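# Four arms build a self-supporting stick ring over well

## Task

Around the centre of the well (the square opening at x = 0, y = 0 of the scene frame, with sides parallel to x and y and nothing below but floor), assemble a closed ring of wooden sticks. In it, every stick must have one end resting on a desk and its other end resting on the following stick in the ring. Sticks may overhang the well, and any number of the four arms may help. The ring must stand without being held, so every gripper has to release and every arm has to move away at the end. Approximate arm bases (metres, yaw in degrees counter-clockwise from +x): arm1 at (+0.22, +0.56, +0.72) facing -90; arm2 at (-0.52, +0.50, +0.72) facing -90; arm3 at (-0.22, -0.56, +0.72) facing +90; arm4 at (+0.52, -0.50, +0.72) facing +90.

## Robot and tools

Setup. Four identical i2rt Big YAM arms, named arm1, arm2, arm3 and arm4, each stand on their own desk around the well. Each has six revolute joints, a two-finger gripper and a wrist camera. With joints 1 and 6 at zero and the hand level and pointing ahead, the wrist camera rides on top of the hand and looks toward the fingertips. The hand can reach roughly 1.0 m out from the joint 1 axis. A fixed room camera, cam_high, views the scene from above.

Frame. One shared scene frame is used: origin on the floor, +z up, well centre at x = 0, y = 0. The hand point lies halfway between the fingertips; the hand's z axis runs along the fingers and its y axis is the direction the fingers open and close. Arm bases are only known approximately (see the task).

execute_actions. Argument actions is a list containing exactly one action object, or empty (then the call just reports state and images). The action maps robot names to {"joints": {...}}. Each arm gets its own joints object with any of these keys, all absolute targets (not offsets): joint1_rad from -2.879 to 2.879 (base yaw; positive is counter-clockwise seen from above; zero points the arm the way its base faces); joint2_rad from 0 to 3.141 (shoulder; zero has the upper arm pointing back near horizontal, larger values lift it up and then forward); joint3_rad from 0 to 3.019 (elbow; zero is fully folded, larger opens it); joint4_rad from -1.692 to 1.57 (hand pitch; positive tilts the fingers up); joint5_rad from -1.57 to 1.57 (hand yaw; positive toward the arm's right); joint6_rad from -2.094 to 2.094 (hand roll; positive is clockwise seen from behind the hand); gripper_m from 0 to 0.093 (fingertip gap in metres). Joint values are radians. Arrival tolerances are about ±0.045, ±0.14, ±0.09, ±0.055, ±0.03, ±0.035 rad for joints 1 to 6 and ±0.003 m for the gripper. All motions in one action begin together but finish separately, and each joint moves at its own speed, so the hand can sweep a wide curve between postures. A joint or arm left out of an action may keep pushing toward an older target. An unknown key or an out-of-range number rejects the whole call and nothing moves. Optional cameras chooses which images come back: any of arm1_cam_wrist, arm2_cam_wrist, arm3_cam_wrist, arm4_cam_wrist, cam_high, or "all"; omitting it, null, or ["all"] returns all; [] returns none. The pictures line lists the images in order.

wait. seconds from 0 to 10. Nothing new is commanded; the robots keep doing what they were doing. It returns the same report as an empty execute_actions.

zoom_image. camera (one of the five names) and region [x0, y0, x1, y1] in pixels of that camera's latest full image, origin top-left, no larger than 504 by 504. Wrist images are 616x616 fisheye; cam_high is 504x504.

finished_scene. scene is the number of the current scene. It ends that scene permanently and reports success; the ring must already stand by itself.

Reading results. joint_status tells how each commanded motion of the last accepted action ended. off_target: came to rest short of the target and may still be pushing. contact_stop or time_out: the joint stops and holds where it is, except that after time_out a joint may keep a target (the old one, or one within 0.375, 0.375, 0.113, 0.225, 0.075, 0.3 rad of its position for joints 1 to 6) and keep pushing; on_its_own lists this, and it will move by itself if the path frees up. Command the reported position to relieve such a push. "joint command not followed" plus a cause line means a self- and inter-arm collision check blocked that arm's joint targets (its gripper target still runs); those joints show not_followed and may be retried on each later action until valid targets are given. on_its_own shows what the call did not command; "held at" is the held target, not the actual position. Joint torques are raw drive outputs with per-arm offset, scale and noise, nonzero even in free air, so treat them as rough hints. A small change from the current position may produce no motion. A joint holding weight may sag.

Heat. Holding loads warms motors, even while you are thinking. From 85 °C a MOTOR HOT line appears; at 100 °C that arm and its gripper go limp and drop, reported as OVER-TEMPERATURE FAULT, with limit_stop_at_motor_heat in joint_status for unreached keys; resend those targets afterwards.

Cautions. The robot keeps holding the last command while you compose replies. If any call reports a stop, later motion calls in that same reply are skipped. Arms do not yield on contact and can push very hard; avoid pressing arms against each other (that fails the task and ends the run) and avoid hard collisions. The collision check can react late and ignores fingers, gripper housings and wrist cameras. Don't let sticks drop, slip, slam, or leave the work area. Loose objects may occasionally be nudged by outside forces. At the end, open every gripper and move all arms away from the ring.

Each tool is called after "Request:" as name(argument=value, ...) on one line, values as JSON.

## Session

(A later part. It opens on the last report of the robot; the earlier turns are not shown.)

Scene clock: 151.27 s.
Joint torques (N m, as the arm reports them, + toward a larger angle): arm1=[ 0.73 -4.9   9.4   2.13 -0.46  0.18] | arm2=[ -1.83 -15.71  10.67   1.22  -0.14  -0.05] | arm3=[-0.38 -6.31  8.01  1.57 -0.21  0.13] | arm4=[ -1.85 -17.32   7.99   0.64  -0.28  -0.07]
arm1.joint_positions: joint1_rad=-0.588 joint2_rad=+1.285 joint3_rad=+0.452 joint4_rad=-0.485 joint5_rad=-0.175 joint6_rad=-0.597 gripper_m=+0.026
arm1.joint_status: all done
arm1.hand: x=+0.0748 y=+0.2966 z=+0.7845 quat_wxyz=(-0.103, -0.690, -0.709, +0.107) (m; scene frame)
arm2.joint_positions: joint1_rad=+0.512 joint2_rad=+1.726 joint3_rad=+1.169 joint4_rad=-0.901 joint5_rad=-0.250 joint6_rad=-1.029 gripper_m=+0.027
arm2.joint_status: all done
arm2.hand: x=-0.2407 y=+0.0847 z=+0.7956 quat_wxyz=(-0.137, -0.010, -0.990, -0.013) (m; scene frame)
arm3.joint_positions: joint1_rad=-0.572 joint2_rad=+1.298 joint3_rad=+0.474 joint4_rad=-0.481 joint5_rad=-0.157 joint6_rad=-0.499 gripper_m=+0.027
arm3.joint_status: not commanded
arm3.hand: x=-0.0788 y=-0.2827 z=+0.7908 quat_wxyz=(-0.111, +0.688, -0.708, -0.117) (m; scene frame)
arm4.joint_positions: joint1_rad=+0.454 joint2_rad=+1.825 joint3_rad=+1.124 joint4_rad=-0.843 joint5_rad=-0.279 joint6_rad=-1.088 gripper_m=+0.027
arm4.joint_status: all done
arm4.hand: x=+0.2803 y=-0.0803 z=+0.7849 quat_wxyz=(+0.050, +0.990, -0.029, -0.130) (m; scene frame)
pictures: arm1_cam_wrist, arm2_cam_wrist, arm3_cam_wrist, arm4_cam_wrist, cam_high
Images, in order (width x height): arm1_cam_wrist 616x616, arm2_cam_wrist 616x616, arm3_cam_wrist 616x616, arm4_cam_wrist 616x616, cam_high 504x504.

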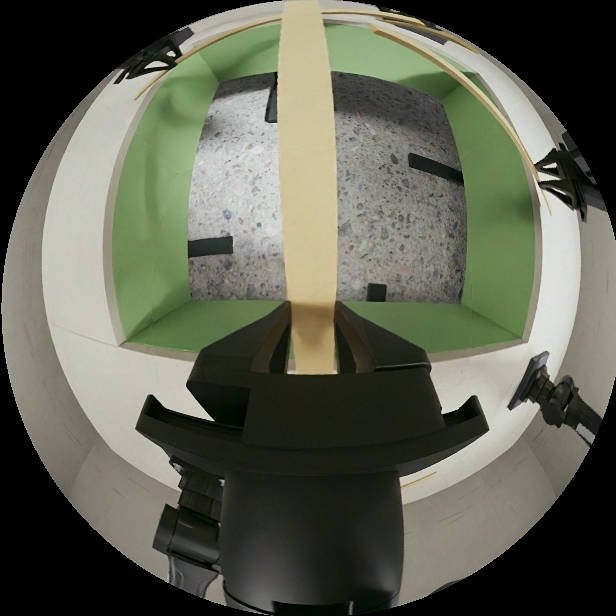

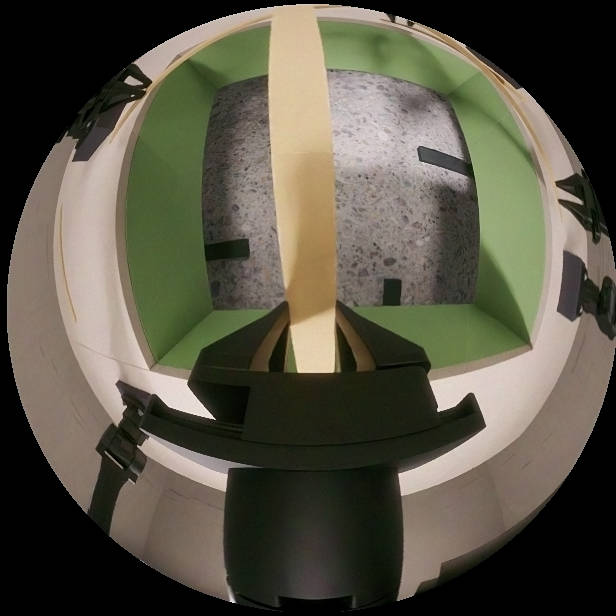

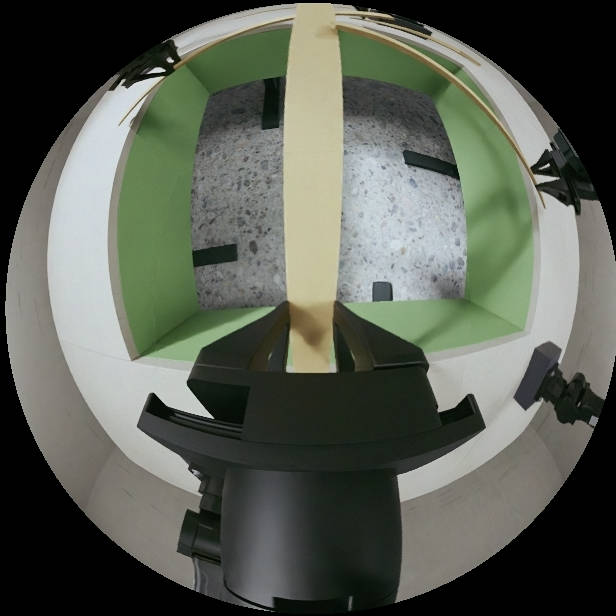

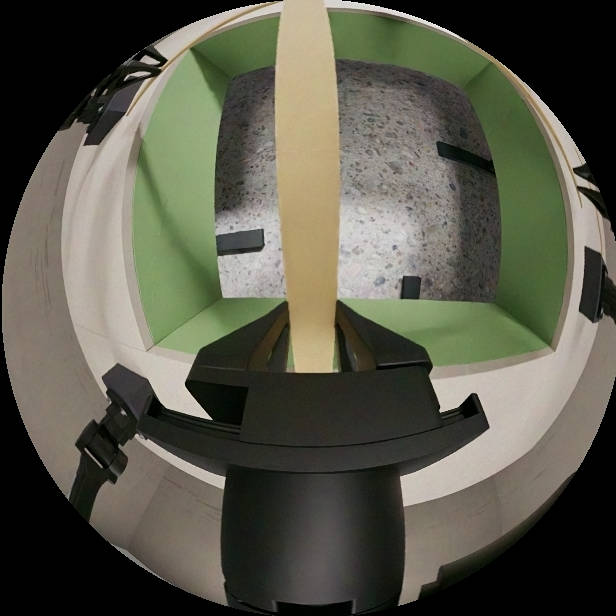

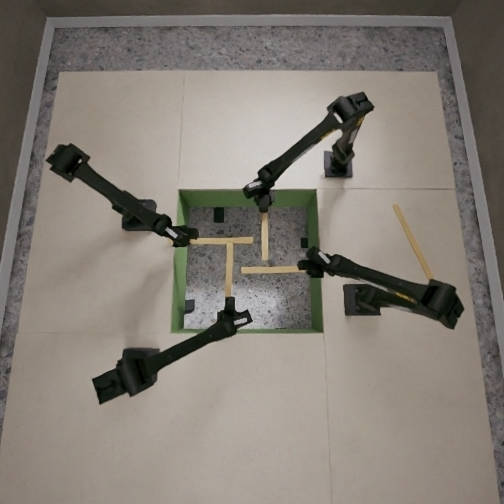

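Request:
execute_actions(actions=[{"arm1":{"joints":{"joint1_rad":-0.66,"joint2_rad":1.33,"joint3_rad":0.53,"joint4_rad":-0.5,"joint5_rad":-0.196,"joint6_rad":-0.68}},"arm3":{"joints":{"joint1_rad":-0.657,"joint2_rad":1.365,"joint3_rad":0.545,"joint4_rad":-0.45,"joint5_rad":-0.178,"joint6_rad":-0.59}},"arm2":{"joints":{"joint1_rad":0.468,"joint2_rad":1.785,"joint3_rad":1.31,"joint4_rad":-0.97,"joint5_rad":-0.255,"joint6_rad":-1.08}},"arm4":{"joints":{"joint1_rad":0.364,"joint2_rad":1.85,"joint3_rad":1.2,"joint4_rad":-0.89,"joint5_rad":-0.289,"joint6_rad":-1.185}}}])

Request:
zoom_image(camera="cam_high", region=[200,210,290,300])

Scene clock: 173.73 s.
Joint torques (N m, as the arm reports them, + toward a larger angle): arm1=[ 0.79 -5.82  9.04  0.46 -0.43 -0.06] | arm2=[ -0.98 -15.23  12.06   0.13  -0.25  -0.04] | arm3=[-0.13 -6.28  9.29  1.34 -0.17 -0.03] | arm4=[ -1.07 -15.49  10.56  -0.23  -0.33  -0.14]
arm1.joint_positions: joint1_rad=-0.653 joint2_rad=+1.317 joint3_rad=+0.497 joint4_rad=-0.485 joint5_rad=-0.192 joint6_rad=-0.668 gripper_m=+0.026
arm1.joint_status: all done
arm1.hand: x=+0.0486 y=+0.2897 z=+0.7905 quat_wxyz=(-0.104, -0.685, -0.711, +0.120) (m; scene frame)
arm2.joint_positions: joint1_rad=+0.465 joint2_rad=+1.764 joint3_rad=+1.279 joint4_rad=-0.956 joint5_rad=-0.252 joint6_rad=-1.072 gripper_m=+0.027
arm2.joint_status: all done
arm2.hand: x=-0.2462 y=+0.0443 z=+0.8150 quat_wxyz=(-0.142, -0.010, -0.990, +0.000) (m; scene frame)
arm3.joint_positions: joint1_rad=-0.657 joint2_rad=+1.364 joint3_rad=+0.508 joint4_rad=-0.464 joint5_rad=-0.176 joint6_rad=-0.580 gripper_m=+0.027
arm3.joint_status: all done
arm3.hand: x=-0.0510 y=-0.2832 z=+0.7837 quat_wxyz=(-0.111, +0.687, -0.709, -0.115) (m; scene frame)
arm4.joint_positions: joint1_rad=+0.358 joint2_rad=+1.832 joint3_rad=+1.166 joint4_rad=-0.878 joint5_rad=-0.287 joint6_rad=-1.175 gripper_m=+0.027
arm4.joint_status: all done
arm4.hand: x=+0.3166 y=-0.0495 z=+0.7945 quat_wxyz=(+0.039, +0.989, -0.033, -0.138) (m; scene frame)
pictures: arm1_cam_wrist, arm2_cam_wrist, arm3_cam_wrist, arm4_cam_wrist, cam_high
Images, in order (width x height): arm1_cam_wrist 616x616, arm2_cam_wrist 616x616, arm3_cam_wrist 616x616, arm4_cam_wrist 616x616, cam_high 504x504.

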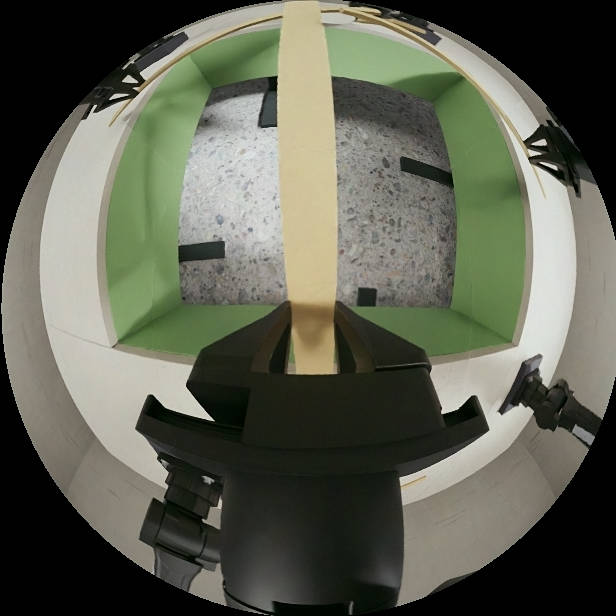

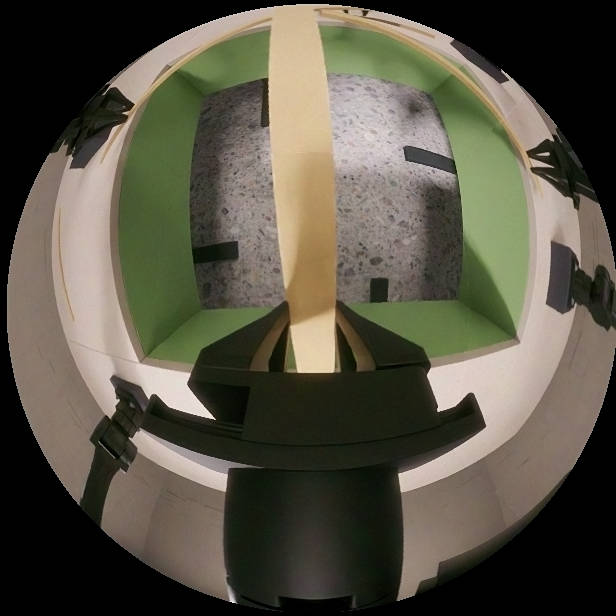

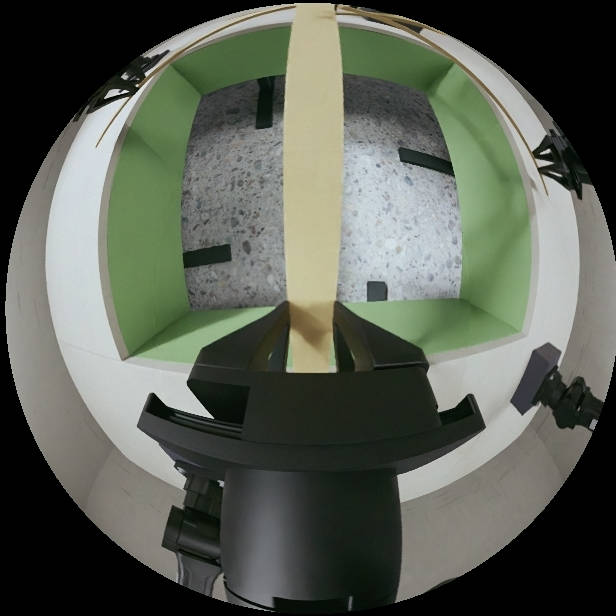

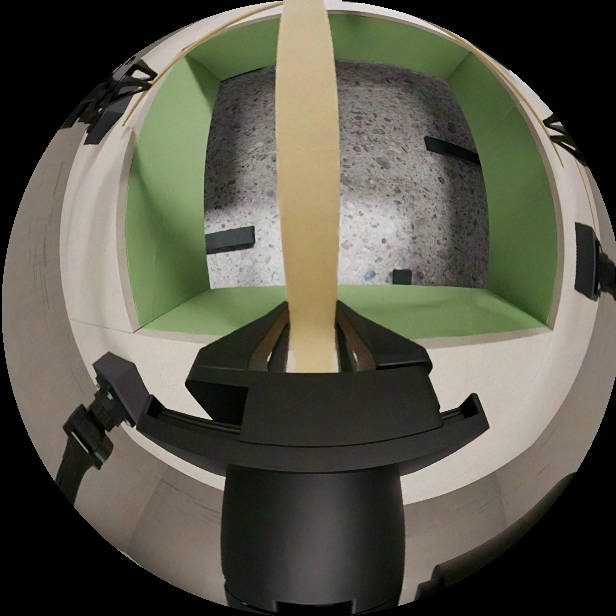

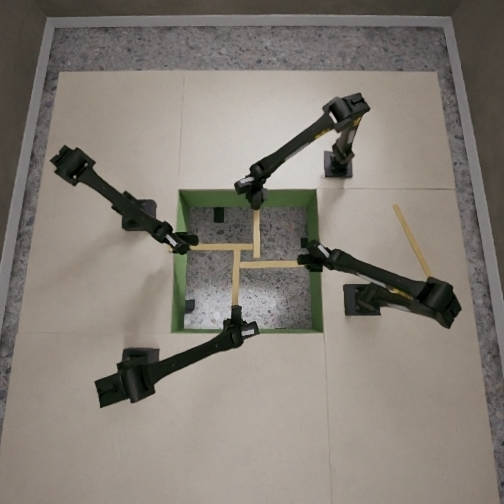

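Region (200, 210, 290, 300) of cam_high's 504x504 image, scaled by 5.600, with more detail than that image has.

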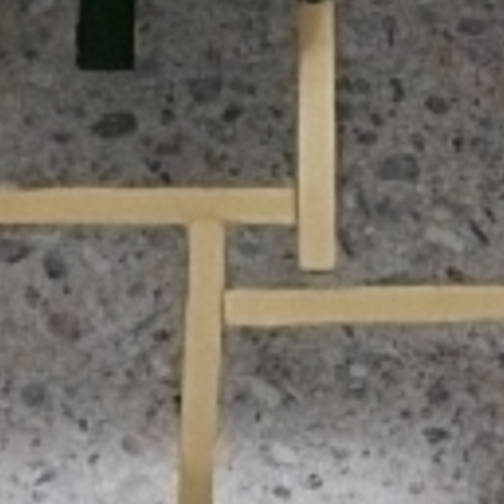

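Request:
execute_actions(actions=[{"arm3":{"joints":{"joint2_rad":1.315}},"arm2":{"joints":{"joint2_rad":1.80}}}], cameras=[])

Request:
execute_actions(actions=[{"arm1":{"joints":{"joint2_rad":1.35,"joint3_rad":0.56}},"arm3":{"joints":{"joint2_rad":1.345,"joint3_rad":0.575}},"arm2":{"joints":{"joint2_rad":1.82,"joint3_rad":1.345,"joint4_rad":-0.975}},"arm4":{"joints":{"joint2_rad":1.87,"joint3_rad":1.235,"joint4_rad":-0.895}}}])

Request:
zoom_image(camera="cam_high", region=[200,210,290,300])

Request:
zoom_image(camera="arm1_cam_wrist", region=[230,0,430,60])

Request:
zoom_image(camera="arm3_cam_wrist", region=[230,0,430,60])

Scene clock: 186.53 s.
Joint torques (N m, as the arm reports them, + toward a larger angle): arm1=[ 0.74 -6.    9.07  0.4  -0.43 -0.07] | arm2=[ -0.96 -14.42  11.96   0.08  -0.25  -0.04] | arm3=[-0.43 -6.49  9.59  1.43 -0.16 -0.06] | arm4=[ -0.84 -15.77  10.46  -0.28  -0.33  -0.09]
arm1.joint_positions: joint1_rad=-0.653 joint2_rad=+1.317 joint3_rad=+0.497 joint4_rad=-0.485 joint5_rad=-0.192 joint6_rad=-0.668 gripper_m=+0.026
arm1.joint_status: not commanded
arm1.hand: x=+0.0486 y=+0.2897 z=+0.7905 quat_wxyz=(-0.104, -0.685, -0.711, +0.120) (m; scene frame)
arm2.joint_positions: joint1_rad=+0.465 joint2_rad=+1.770 joint3_rad=+1.279 joint4_rad=-0.956 joint5_rad=-0.252 joint6_rad=-1.072 gripper_m=+0.027
arm2.joint_status: all done
arm2.hand: x=-0.2463 y=+0.0446 z=+0.8119 quat_wxyz=(-0.141, -0.011, -0.990, -0.003) (m; scene frame)
arm3.joint_positions: joint1_rad=-0.657 joint2_rad=+1.323 joint3_rad=+0.508 joint4_rad=-0.464 joint5_rad=-0.176 joint6_rad=-0.581 gripper_m=+0.027
arm3.joint_status: all done
arm3.hand: x=-0.0477 y=-0.2790 z=+0.7961 quat_wxyz=(-0.131, +0.687, -0.705, -0.119) (m; scene frame)
arm4.joint_positions: joint1_rad=+0.358 joint2_rad=+1.832 joint3_rad=+1.166 joint4_rad=-0.878 joint5_rad=-0.287 joint6_rad=-1.175 gripper_m=+0.027
arm4.joint_status: not commanded
arm4.hand: x=+0.3166 y=-0.0495 z=+0.7945 quat_wxyz=(+0.039, +0.989, -0.033, -0.138) (m; scene frame)
pictures: none
No camera images: the call's "cameras" was empty. Leave "cameras" out to get every camera's image.

Scene clock: 187.17 s.
Joint torques (N m, as the arm reports them, + toward a larger angle): arm1=[ 0.72 -6.14  9.37  0.43 -0.42 -0.06] | arm2=[ -0.96 -14.99  12.81   0.12  -0.25  -0.07] | arm3=[-0.19 -5.88  9.96  1.53 -0.09  0.12] | arm4=[ -1.19 -16.18  11.05  -0.19  -0.34  -0.05]
arm1.joint_positions: joint1_rad=-0.653 joint2_rad=+1.335 joint3_rad=+0.524 joint4_rad=-0.485 joint5_rad=-0.192 joint6_rad=-0.668 gripper_m=+0.026
arm1.joint_status: all done
arm1.hand: x=+0.0416 y=+0.2806 z=+0.7939 quat_wxyz=(-0.105, -0.685, -0.711, +0.124) (m; scene frame)
arm2.joint_positions: joint1_rad=+0.465 joint2_rad=+1.793 joint3_rad=+1.303 joint4_rad=-0.962 joint5_rad=-0.252 joint6_rad=-1.072 gripper_m=+0.027
arm2.joint_status: all done
arm2.hand: x=-0.2430 y=+0.0379 z=+0.8091 quat_wxyz=(-0.140, -0.011, -0.990, -0.005) (m; scene frame)
arm3.joint_positions: joint1_rad=-0.657 joint2_rad=+1.336 joint3_rad=+0.534 joint4_rad=-0.464 joint5_rad=-0.178 joint6_rad=-0.597 gripper_m=+0.027
arm3.joint_status: all done
arm3.hand: x=-0.0413 y=-0.2698 z=+0.8006 quat_wxyz=(-0.138, +0.692, -0.699, -0.119) (m; scene frame)
arm4.joint_positions: joint1_rad=+0.358 joint2_rad=+1.853 joint3_rad=+1.194 joint4_rad=-0.886 joint5_rad=-0.287 joint6_rad=-1.178 gripper_m=+0.027
arm4.joint_status: all done
arm4.hand: x=+0.3138 y=-0.0410 z=+0.7933 quat_wxyz=(+0.039, +0.989, -0.031, -0.138) (m; scene frame)
pictures: arm1_cam_wrist, arm2_cam_wrist, arm3_cam_wrist, arm4_cam_wrist, cam_high
Images, in order (width x height): arm1_cam_wrist 616x616, arm2_cam_wrist 616x616, arm3_cam_wrist 616x616, arm4_cam_wrist 616x616, cam_high 504x504.

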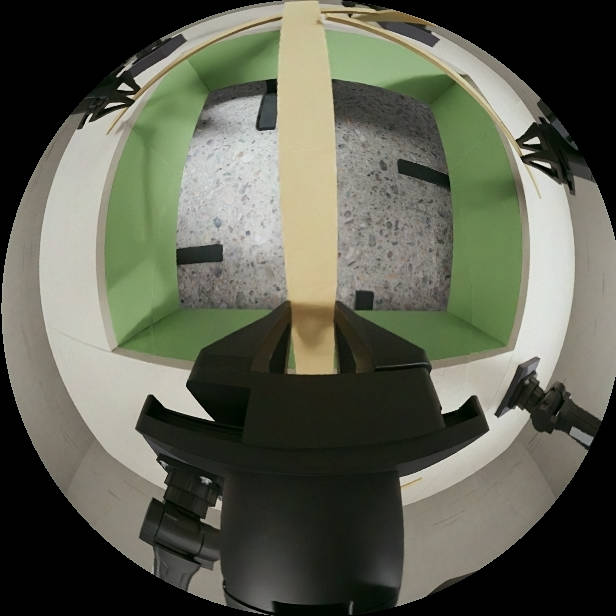

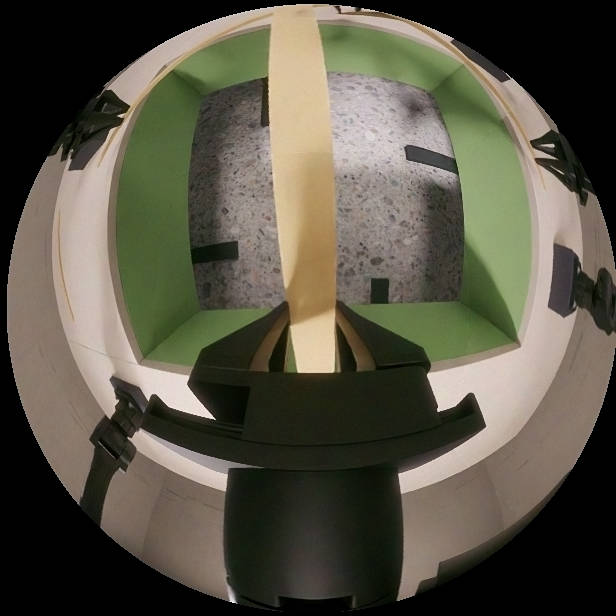

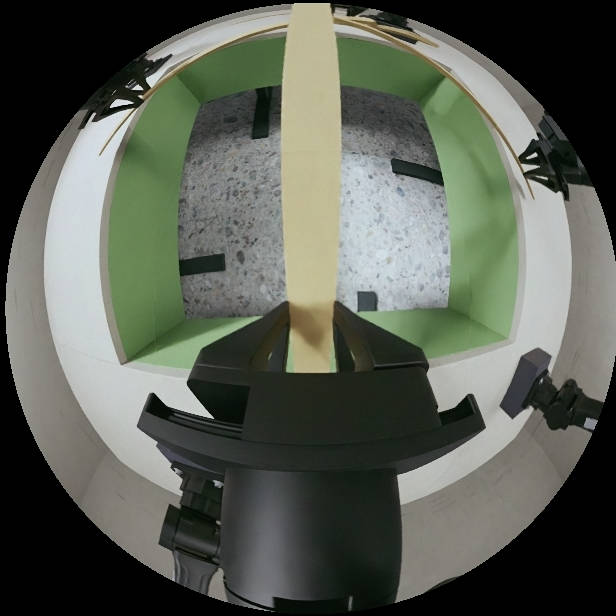

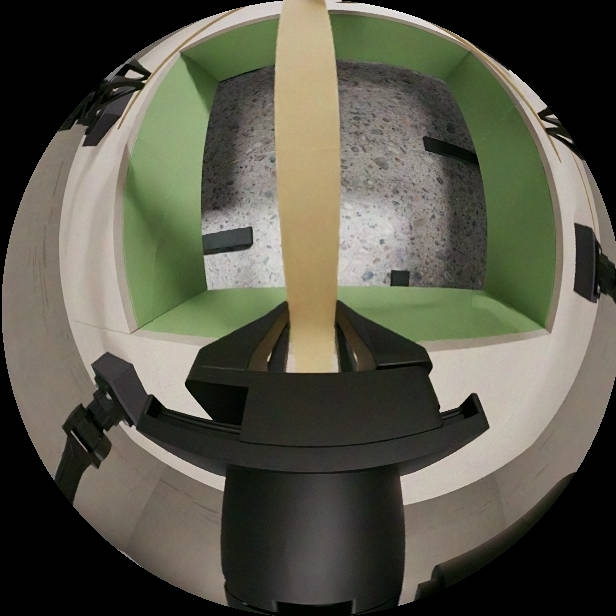

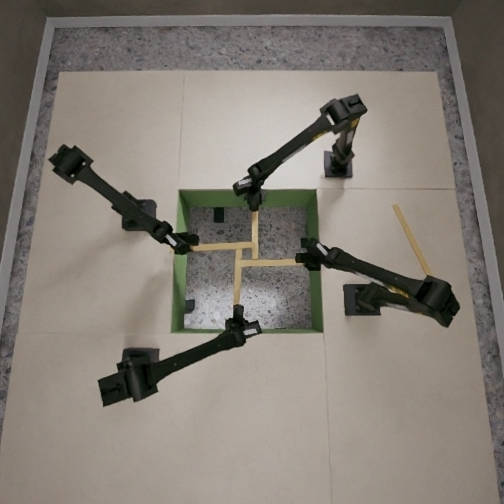

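Region (200, 210, 290, 300) of cam_high's 504x504 image, scaled by 5.600, with more detail than that image has.

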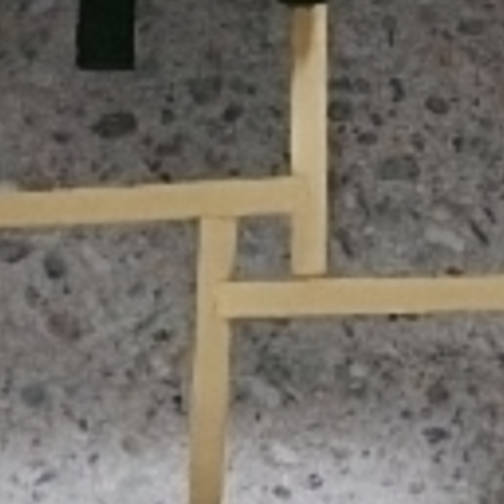

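Region (230, 0, 430, 60) of arm1_cam_wrist's 616x616 image, scaled by 2.520, with more detail than that image has; it fills the top 151 rows of this view, and the rest is white.

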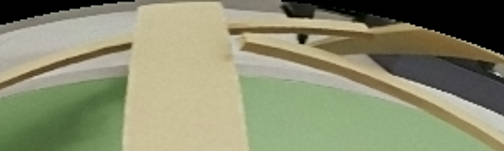

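Region (230, 0, 430, 60) of arm3_cam_wrist's 616x616 image, scaled by 2.520, with more detail than that image has; it fills the top 151 rows of this view, and the rest is white.

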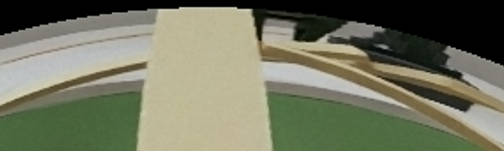

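Request:
execute_actions(actions=[])

Request:
zoom_image(camera="cam_high", region=[200,210,290,300])

Request:
zoom_image(camera="arm4_cam_wrist", region=[200,0,460,130])

Request:
zoom_image(camera="arm3_cam_wrist", region=[200,0,460,130])

Request:
zoom_image(camera="arm2_cam_wrist", region=[200,0,460,130])

Request:
zoom_image(camera="arm1_cam_wrist", region=[200,0,460,130])

Scene clock: 205.73 s.
Joint torques (N m, as the arm reports them, + toward a larger angle): arm1=[ 0.47 -6.13  9.36  0.42 -0.42 -0.06] | arm2=[ -1.28 -15.07  12.82   0.17  -0.24  -0.06] | arm3=[-0.5  -5.69 10.17  1.42 -0.12  0.11] | arm4=[ -0.75 -16.54  11.1   -0.18  -0.34  -0.1 ]
arm1.joint_positions: joint1_rad=-0.653 joint2_rad=+1.335 joint3_rad=+0.524 joint4_rad=-0.485 joint5_rad=-0.192 joint6_rad=-0.668 gripper_m=+0.026
arm1.joint_status: all done
arm1.hand: x=+0.0416 y=+0.2806 z=+0.7939 quat_wxyz=(-0.105, -0.685, -0.711, +0.124) (m; scene frame)
arm2.joint_positions: joint1_rad=+0.465 joint2_rad=+1.793 joint3_rad=+1.303 joint4_rad=-0.962 joint5_rad=-0.252 joint6_rad=-1.072 gripper_m=+0.027
arm2.joint_status: all done
arm2.hand: x=-0.2430 y=+0.0379 z=+0.8091 quat_wxyz=(-0.140, -0.011, -0.990, -0.005) (m; scene frame)
arm3.joint_positions: joint1_rad=-0.657 joint2_rad=+1.336 joint3_rad=+0.534 joint4_rad=-0.464 joint5_rad=-0.178 joint6_rad=-0.597 gripper_m=+0.027
arm3.joint_status: all done
arm3.hand: x=-0.0413 y=-0.2698 z=+0.8006 quat_wxyz=(-0.138, +0.692, -0.699, -0.119) (m; scene frame)
arm4.joint_positions: joint1_rad=+0.358 joint2_rad=+1.853 joint3_rad=+1.194 joint4_rad=-0.886 joint5_rad=-0.287 joint6_rad=-1.178 gripper_m=+0.027
arm4.joint_status: all done
arm4.hand: x=+0.3138 y=-0.0410 z=+0.7933 quat_wxyz=(+0.039, +0.989, -0.031, -0.138) (m; scene frame)
pictures: arm1_cam_wrist, arm2_cam_wrist, arm3_cam_wrist, arm4_cam_wrist, cam_high
Images, in order (width x height): arm1_cam_wrist 616x616, arm2_cam_wrist 616x616, arm3_cam_wrist 616x616, arm4_cam_wrist 616x616, cam_high 504x504.

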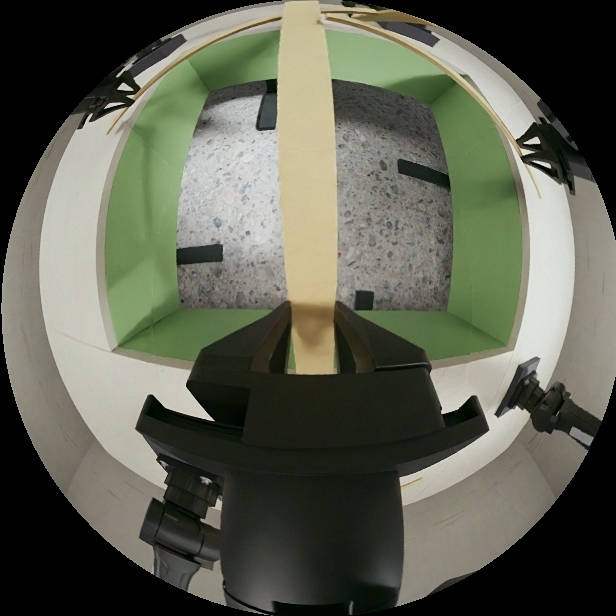

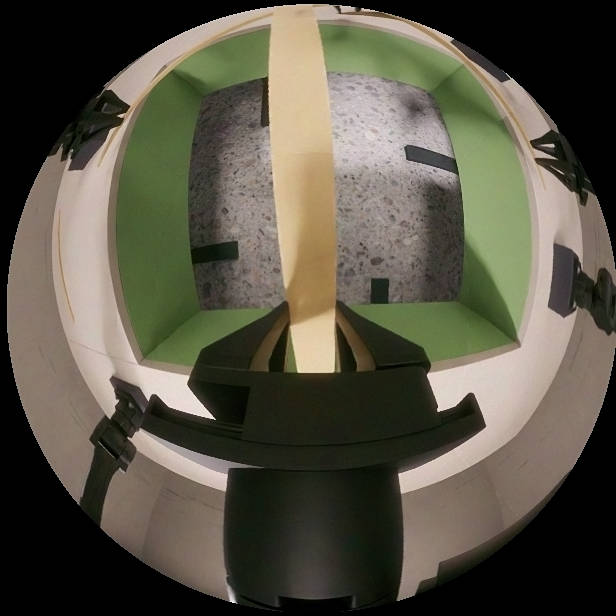

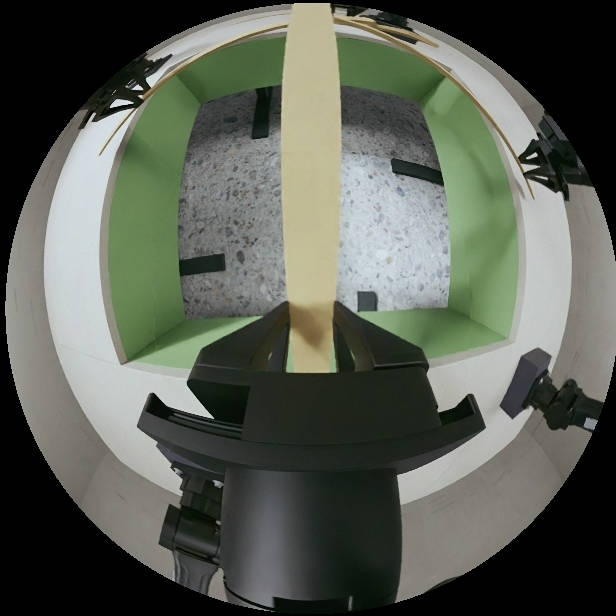

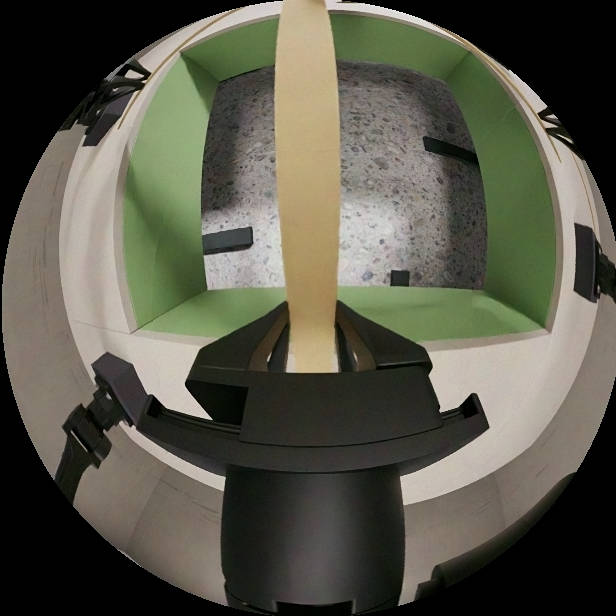

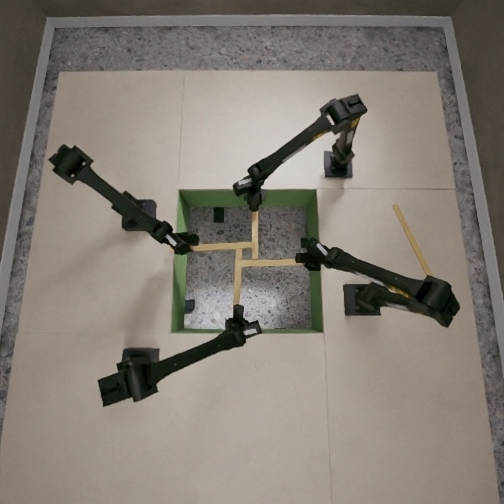

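Region (200, 210, 290, 300) of cam_high's 504x504 image, scaled by 5.600, with more detail than that image has.

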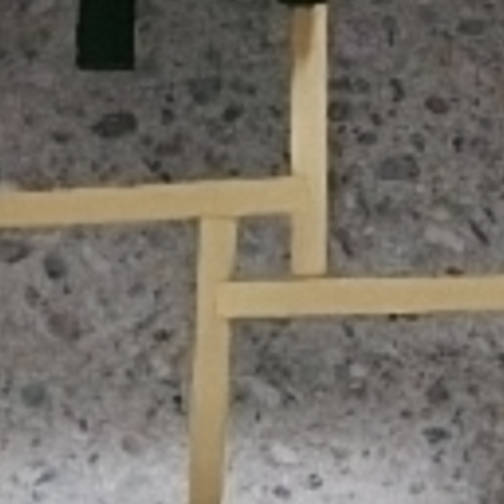

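Region (200, 0, 460, 130) of arm4_cam_wrist's 616x616 image, scaled by 1.938, with more detail than that image has.

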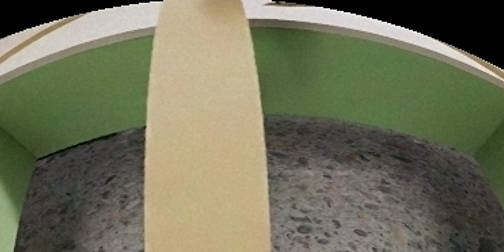

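Region (200, 0, 460, 130) of arm3_cam_wrist's 616x616 image, scaled by 1.938, with more detail than that image has.

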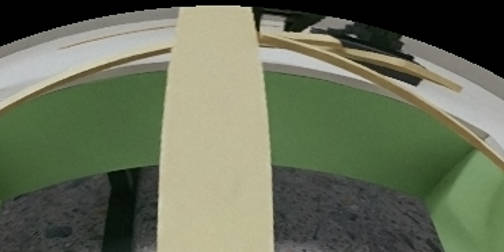

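Region (200, 0, 460, 130) of arm2_cam_wrist's 616x616 image, scaled by 1.938, with more detail than that image has.

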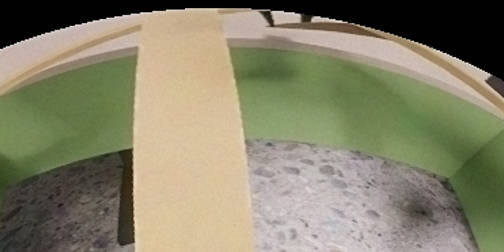

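Region (200, 0, 460, 130) of arm1_cam_wrist's 616x616 image, scaled by 1.938, with more detail than that image has.

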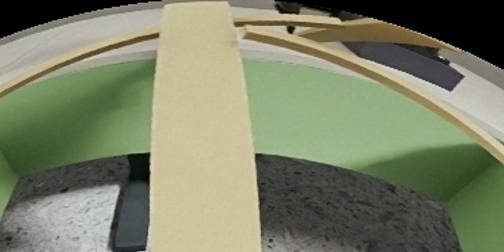

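Request:
execute_actions(actions=[{"arm2":{"joints":{"joint3_rad":1.40,"joint2_rad":1.85,"joint4_rad":-0.99}},"arm4":{"joints":{"joint3_rad":1.29,"joint2_rad":1.90,"joint4_rad":-0.91}}}], cameras=["cam_high"])

Request:
zoom_image(camera="cam_high", region=[200,210,290,300])

Scene clock: 212.80 s.
Joint torques (N m, as the arm reports them, + toward a larger angle): arm1=[ 0.62 -6.2   9.36  0.44 -0.43 -0.04] | arm2=[ -0.7  -15.71  12.73   0.15  -0.25  -0.05] | arm3=[-0.69 -5.81 10.1   1.46 -0.01  0.25] | arm4=[ -0.52 -16.88  11.37  -0.24  -0.33   0.01]
arm1.joint_positions: joint1_rad=-0.653 joint2_rad=+1.335 joint3_rad=+0.524 joint4_rad=-0.485 joint5_rad=-0.192 joint6_rad=-0.670 gripper_m=+0.026
arm1.joint_status: not commanded
arm1.hand: x=+0.0416 y=+0.2806 z=+0.7939 quat_wxyz=(-0.104, -0.684, -0.711, +0.124) (m; scene frame)
arm2.joint_positions: joint1_rad=+0.465 joint2_rad=+1.824 joint3_rad=+1.362 joint4_rad=-0.976 joint5_rad=-0.252 joint6_rad=-1.073 gripper_m=+0.027
arm2.joint_status: all done
arm2.hand: x=-0.2346 y=+0.0211 z=+0.8143 quat_wxyz=(-0.143, -0.010, -0.990, +0.001) (m; scene frame)
arm3.joint_positions: joint1_rad=-0.657 joint2_rad=+1.336 joint3_rad=+0.534 joint4_rad=-0.464 joint5_rad=-0.181 joint6_rad=-0.610 gripper_m=+0.027
arm3.joint_status: not commanded
arm3.hand: x=-0.0417 y=-0.2695 z=+0.8007 quat_wxyz=(-0.138, +0.697, -0.694, -0.120) (m; scene frame)
arm4.joint_positions: joint1_rad=+0.358 joint2_rad=+1.884 joint3_rad=+1.248 joint4_rad=-0.902 joint5_rad=-0.287 joint6_rad=-1.186 gripper_m=+0.027
arm4.joint_status: all done
arm4.hand: x=+0.3084 y=-0.0246 z=+0.7943 quat_wxyz=(+0.036, +0.989, -0.027, -0.139) (m; scene frame)
pictures: cam_high
Images, in order (width x height): cam_high 504x504.

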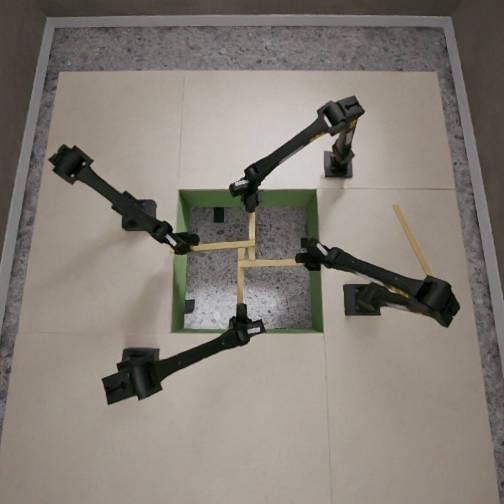

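Region (200, 210, 290, 300) of cam_high's 504x504 image, scaled by 5.600, with more detail than that image has.

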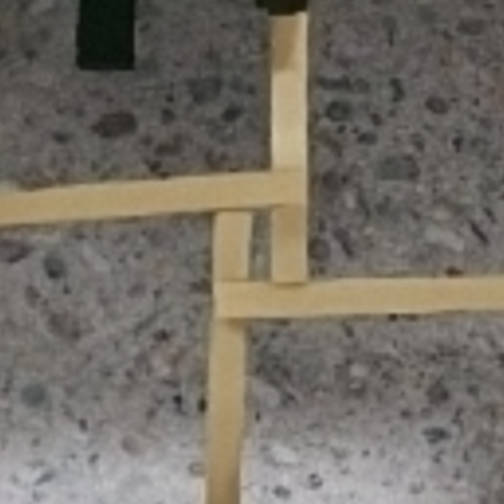

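Request:
execute_actions(actions=[{"arm1":{"joints":{"joint1_rad":-0.683}},"arm3":{"joints":{"joint1_rad":-0.687}}}], cameras=["cam_high","arm1_cam_wrist","arm3_cam_wrist"])

Request:
zoom_image(camera="cam_high", region=[200,210,290,300])

Request:
zoom_image(camera="arm1_cam_wrist", region=[200,0,400,70])

Request:
zoom_image(camera="arm3_cam_wrist", region=[200,0,400,70])

Scene clock: 223.27 s.
Joint torques (N m, as the arm reports them, + toward a larger angle): arm1=[ 0.36 -6.16  9.4   0.47 -0.42 -0.03] | arm2=[ -1.22 -15.86  12.65   0.15  -0.23  -0.06] | arm3=[-2.08 -5.84 10.07  1.38  0.07  0.38] | arm4=[ -1.06 -17.1   11.44  -0.14  -0.39   0.07]
arm1.joint_positions: joint1_rad=-0.670 joint2_rad=+1.335 joint3_rad=+0.524 joint4_rad=-0.485 joint5_rad=-0.192 joint6_rad=-0.670 gripper_m=+0.026
arm1.joint_status: all done
arm1.hand: x=+0.0370 y=+0.2836 z=+0.7940 quat_wxyz=(-0.103, -0.690, -0.706, +0.125) (m; scene frame)
arm2.joint_positions: joint1_rad=+0.465 joint2_rad=+1.824 joint3_rad=+1.362 joint4_rad=-0.976 joint5_rad=-0.252 joint6_rad=-1.073 gripper_m=+0.027
arm2.joint_status: not commanded
arm2.hand: x=-0.2346 y=+0.0211 z=+0.8143 quat_wxyz=(-0.143, -0.010, -0.990, +0.001) (m; scene frame)
arm3.joint_positions: joint1_rad=-0.669 joint2_rad=+1.336 joint3_rad=+0.534 joint4_rad=-0.464 joint5_rad=-0.183 joint6_rad=-0.621 gripper_m=+0.027
arm3.joint_status: all done
arm3.hand: x=-0.0384 y=-0.2715 z=+0.8007 quat_wxyz=(-0.139, +0.696, -0.694, -0.119) (m; scene frame)
arm4.joint_positions: joint1_rad=+0.358 joint2_rad=+1.884 joint3_rad=+1.248 joint4_rad=-0.902 joint5_rad=-0.285 joint6_rad=-1.192 gripper_m=+0.027
arm4.joint_status: not commanded
arm4.hand: x=+0.3086 y=-0.0245 z=+0.7943 quat_wxyz=(+0.035, +0.990, -0.024, -0.138) (m; scene frame)
pictures: arm1_cam_wrist, arm3_cam_wrist, cam_high
Images, in order (width x height): arm1_cam_wrist 616x616, arm3_cam_wrist 616x616, cam_high 504x504.

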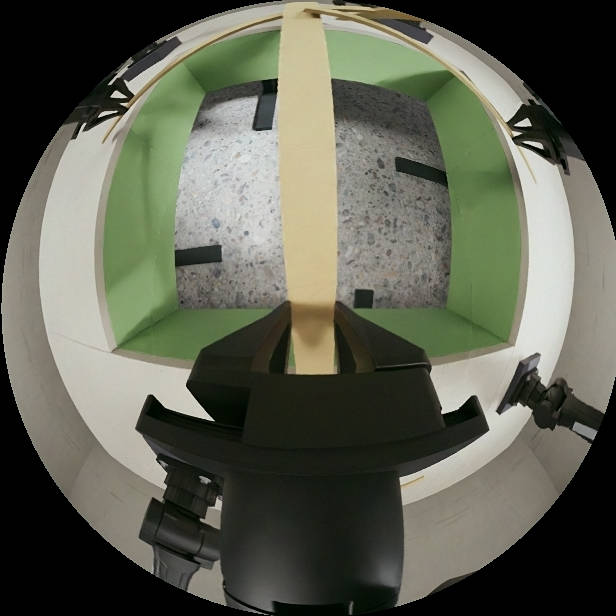

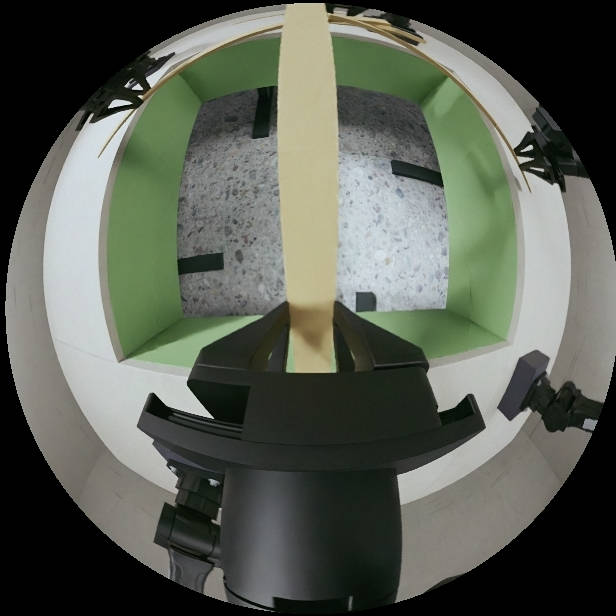

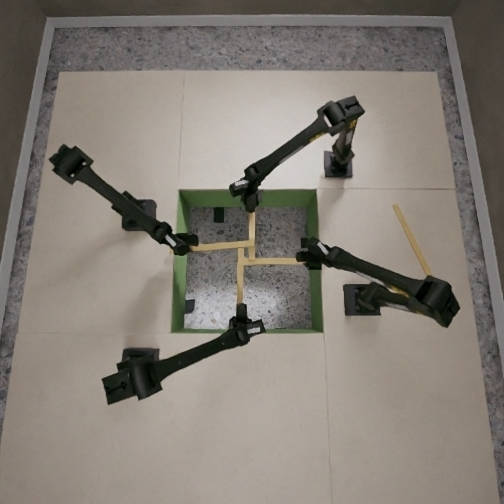

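Region (200, 210, 290, 300) of cam_high's 504x504 image, scaled by 5.600, with more detail than that image has.

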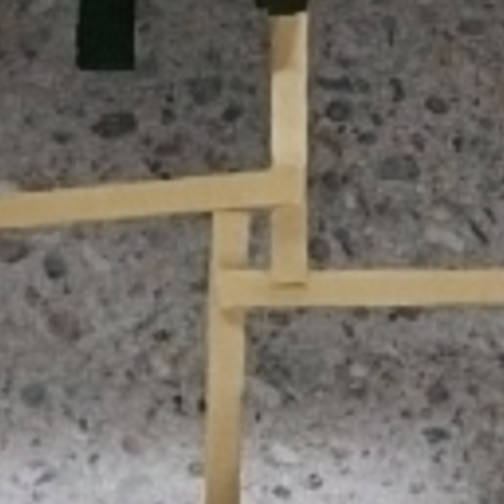

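Region (200, 0, 400, 70) of arm1_cam_wrist's 616x616 image, scaled by 2.520, with more detail than that image has; it fills the top 176 rows of this view, and the rest is white.

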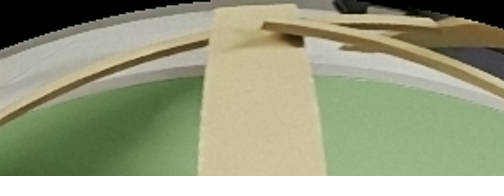

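Region (200, 0, 400, 70) of arm3_cam_wrist's 616x616 image, scaled by 2.520, with more detail than that image has; it fills the top 176 rows of this view, and the rest is white.

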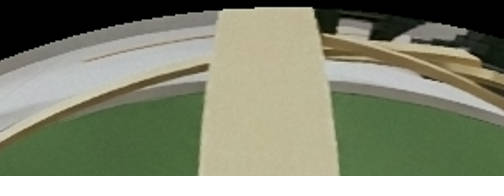

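Request:
execute_actions(actions=[{"arm1":{"joints":{"joint4_rad":-0.46,"joint5_rad":-0.21}},"arm3":{"joints":{"joint1_rad":-0.655}},"arm4":{"joints":{"joint4_rad":-0.875,"joint5_rad":-0.33,"joint6_rad":-1.19}}}], cameras=[])

Request:
execute_actions(actions=[{"arm3":{"joints":{"joint1_rad":-0.69,"joint6_rad":-0.60}}}], cameras=["cam_high","arm3_cam_wrist"])

Request:
zoom_image(camera="cam_high", region=[200,210,290,300])

Request:
zoom_image(camera="arm3_cam_wrist", region=[200,0,400,70])

Scene clock: 233.13 s.
Joint torques (N m, as the arm reports them, + toward a larger angle): arm1=[ 0.27 -6.21  9.41  2.12 -0.51 -0.05] | arm2=[ -1.17 -15.54  12.74   0.13  -0.24  -0.05] | arm3=[-0.57 -5.57 10.14  1.45  0.06  0.39] | arm4=[ -0.93 -17.31  11.5    0.88  -0.56   0.03]
arm1.joint_positions: joint1_rad=-0.670 joint2_rad=+1.335 joint3_rad=+0.524 joint4_rad=-0.485 joint5_rad=-0.205 joint6_rad=-0.670 gripper_m=+0.026
arm1.joint_status: all done
arm1.hand: x=+0.0387 y=+0.2823 z=+0.7944 quat_wxyz=(-0.110, -0.689, -0.706, +0.124) (m; scene frame)
arm2.joint_positions: joint1_rad=+0.465 joint2_rad=+1.824 joint3_rad=+1.362 joint4_rad=-0.976 joint5_rad=-0.252 joint6_rad=-1.073 gripper_m=+0.027
arm2.joint_status: not commanded
arm2.hand: x=-0.2346 y=+0.0211 z=+0.8143 quat_wxyz=(-0.143, -0.010, -0.990, +0.001) (m; scene frame)
arm3.joint_positions: joint1_rad=-0.654 joint2_rad=+1.336 joint3_rad=+0.534 joint4_rad=-0.464 joint5_rad=-0.183 joint6_rad=-0.623 gripper_m=+0.027
arm3.joint_status: all done
arm3.hand: x=-0.0428 y=-0.2688 z=+0.8007 quat_wxyz=(-0.139, +0.702, -0.688, -0.120) (m; scene frame)
arm4.joint_positions: joint1_rad=+0.358 joint2_rad=+1.884 joint3_rad=+1.248 joint4_rad=-0.891 joint5_rad=-0.322 joint6_rad=-1.193 gripper_m=+0.027
arm4.joint_status: all done
arm4.hand: x=+0.3021 y=-0.0241 z=+0.7962 quat_wxyz=(+0.036, +0.987, -0.022, -0.157) (m; scene frame)
pictures: none
No camera images: the call's "cameras" was empty. Leave "cameras" out to get every camera's image.

Scene clock: 233.77 s.
Joint torques (N m, as the arm reports them, + toward a larger angle): arm1=[ 0.36 -6.16  9.41  2.15 -0.48 -0.04] | arm2=[ -1.03 -15.67  12.66   0.11  -0.23  -0.04] | arm3=[-2.27 -6.05 10.17  1.44  0.1   0.42] | arm4=[ -0.85 -17.46  11.43   0.82  -0.56   0.04]
arm1.joint_positions: joint1_rad=-0.670 joint2_rad=+1.335 joint3_rad=+0.524 joint4_rad=-0.485 joint5_rad=-0.205 joint6_rad=-0.670 gripper_m=+0.026
arm1.joint_status: not commanded
arm1.hand: x=+0.0388 y=+0.2823 z=+0.7944 quat_wxyz=(-0.110, -0.689, -0.706, +0.124) (m; scene frame)
arm2.joint_positions: joint1_rad=+0.465 joint2_rad=+1.824 joint3_rad=+1.362 joint4_rad=-0.976 joint5_rad=-0.252 joint6_rad=-1.073 gripper_m=+0.027
arm2.joint_status: not commanded
arm2.hand: x=-0.2346 y=+0.0211 z=+0.8143 quat_wxyz=(-0.143, -0.009, -0.990, +0.001) (m; scene frame)
arm3.joint_positions: joint1_rad=-0.672 joint2_rad=+1.336 joint3_rad=+0.534 joint4_rad=-0.464 joint5_rad=-0.184 joint6_rad=-0.637 gripper_m=+0.027
arm3.joint_status: joint6_rad off_target (ended at -0.637, target -0.600); the others done
arm3.hand: x=-0.0378 y=-0.2718 z=+0.8007 quat_wxyz=(-0.140, +0.701, -0.689, -0.118) (m; scene frame)
arm4.joint_positions: joint1_rad=+0.358 joint2_rad=+1.884 joint3_rad=+1.248 joint4_rad=-0.891 joint5_rad=-0.322 joint6_rad=-1.194 gripper_m=+0.027
arm4.joint_status: not commanded
arm4.hand: x=+0.3021 y=-0.0241 z=+0.7962 quat_wxyz=(+0.036, +0.987, -0.021, -0.157) (m; scene frame)
pictures: arm3_cam_wrist, cam_high
Images, in order (width x height): arm3_cam_wrist 616x616, cam_high 504x504.

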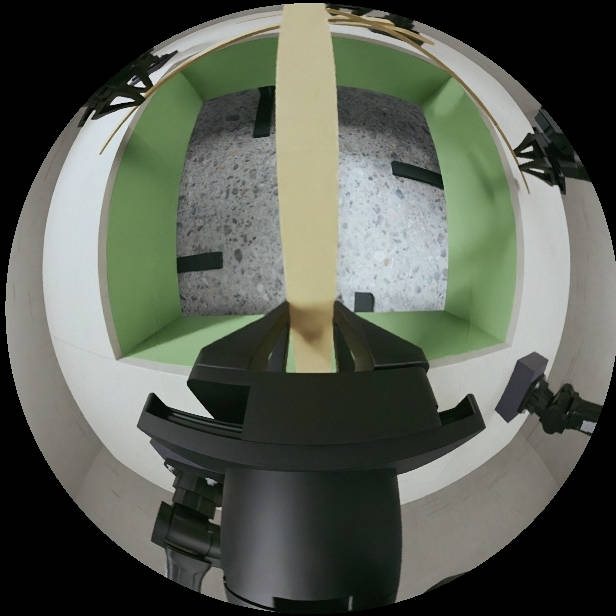

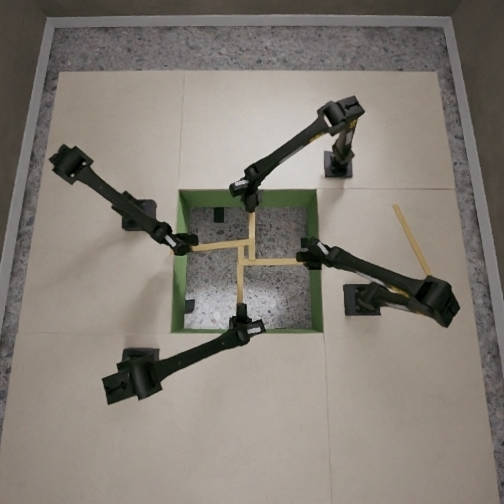

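Region (200, 210, 290, 300) of cam_high's 504x504 image, scaled by 5.600, with more detail than that image has.

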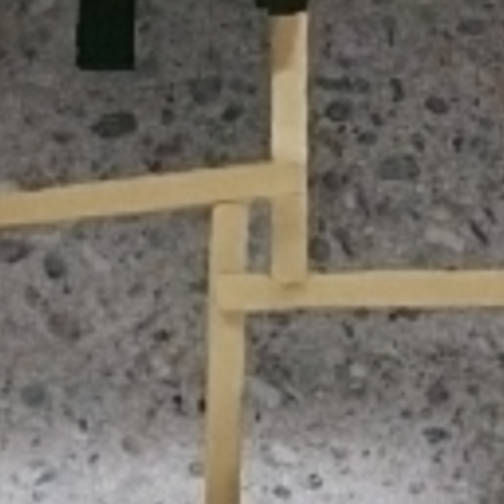

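Region (200, 0, 400, 70) of arm3_cam_wrist's 616x616 image, scaled by 2.520, with more detail than that image has; it fills the top 176 rows of this view, and the rest is white.

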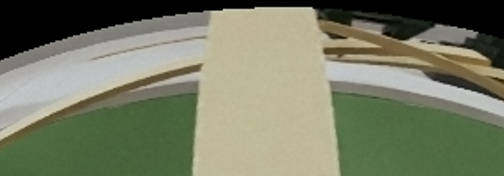

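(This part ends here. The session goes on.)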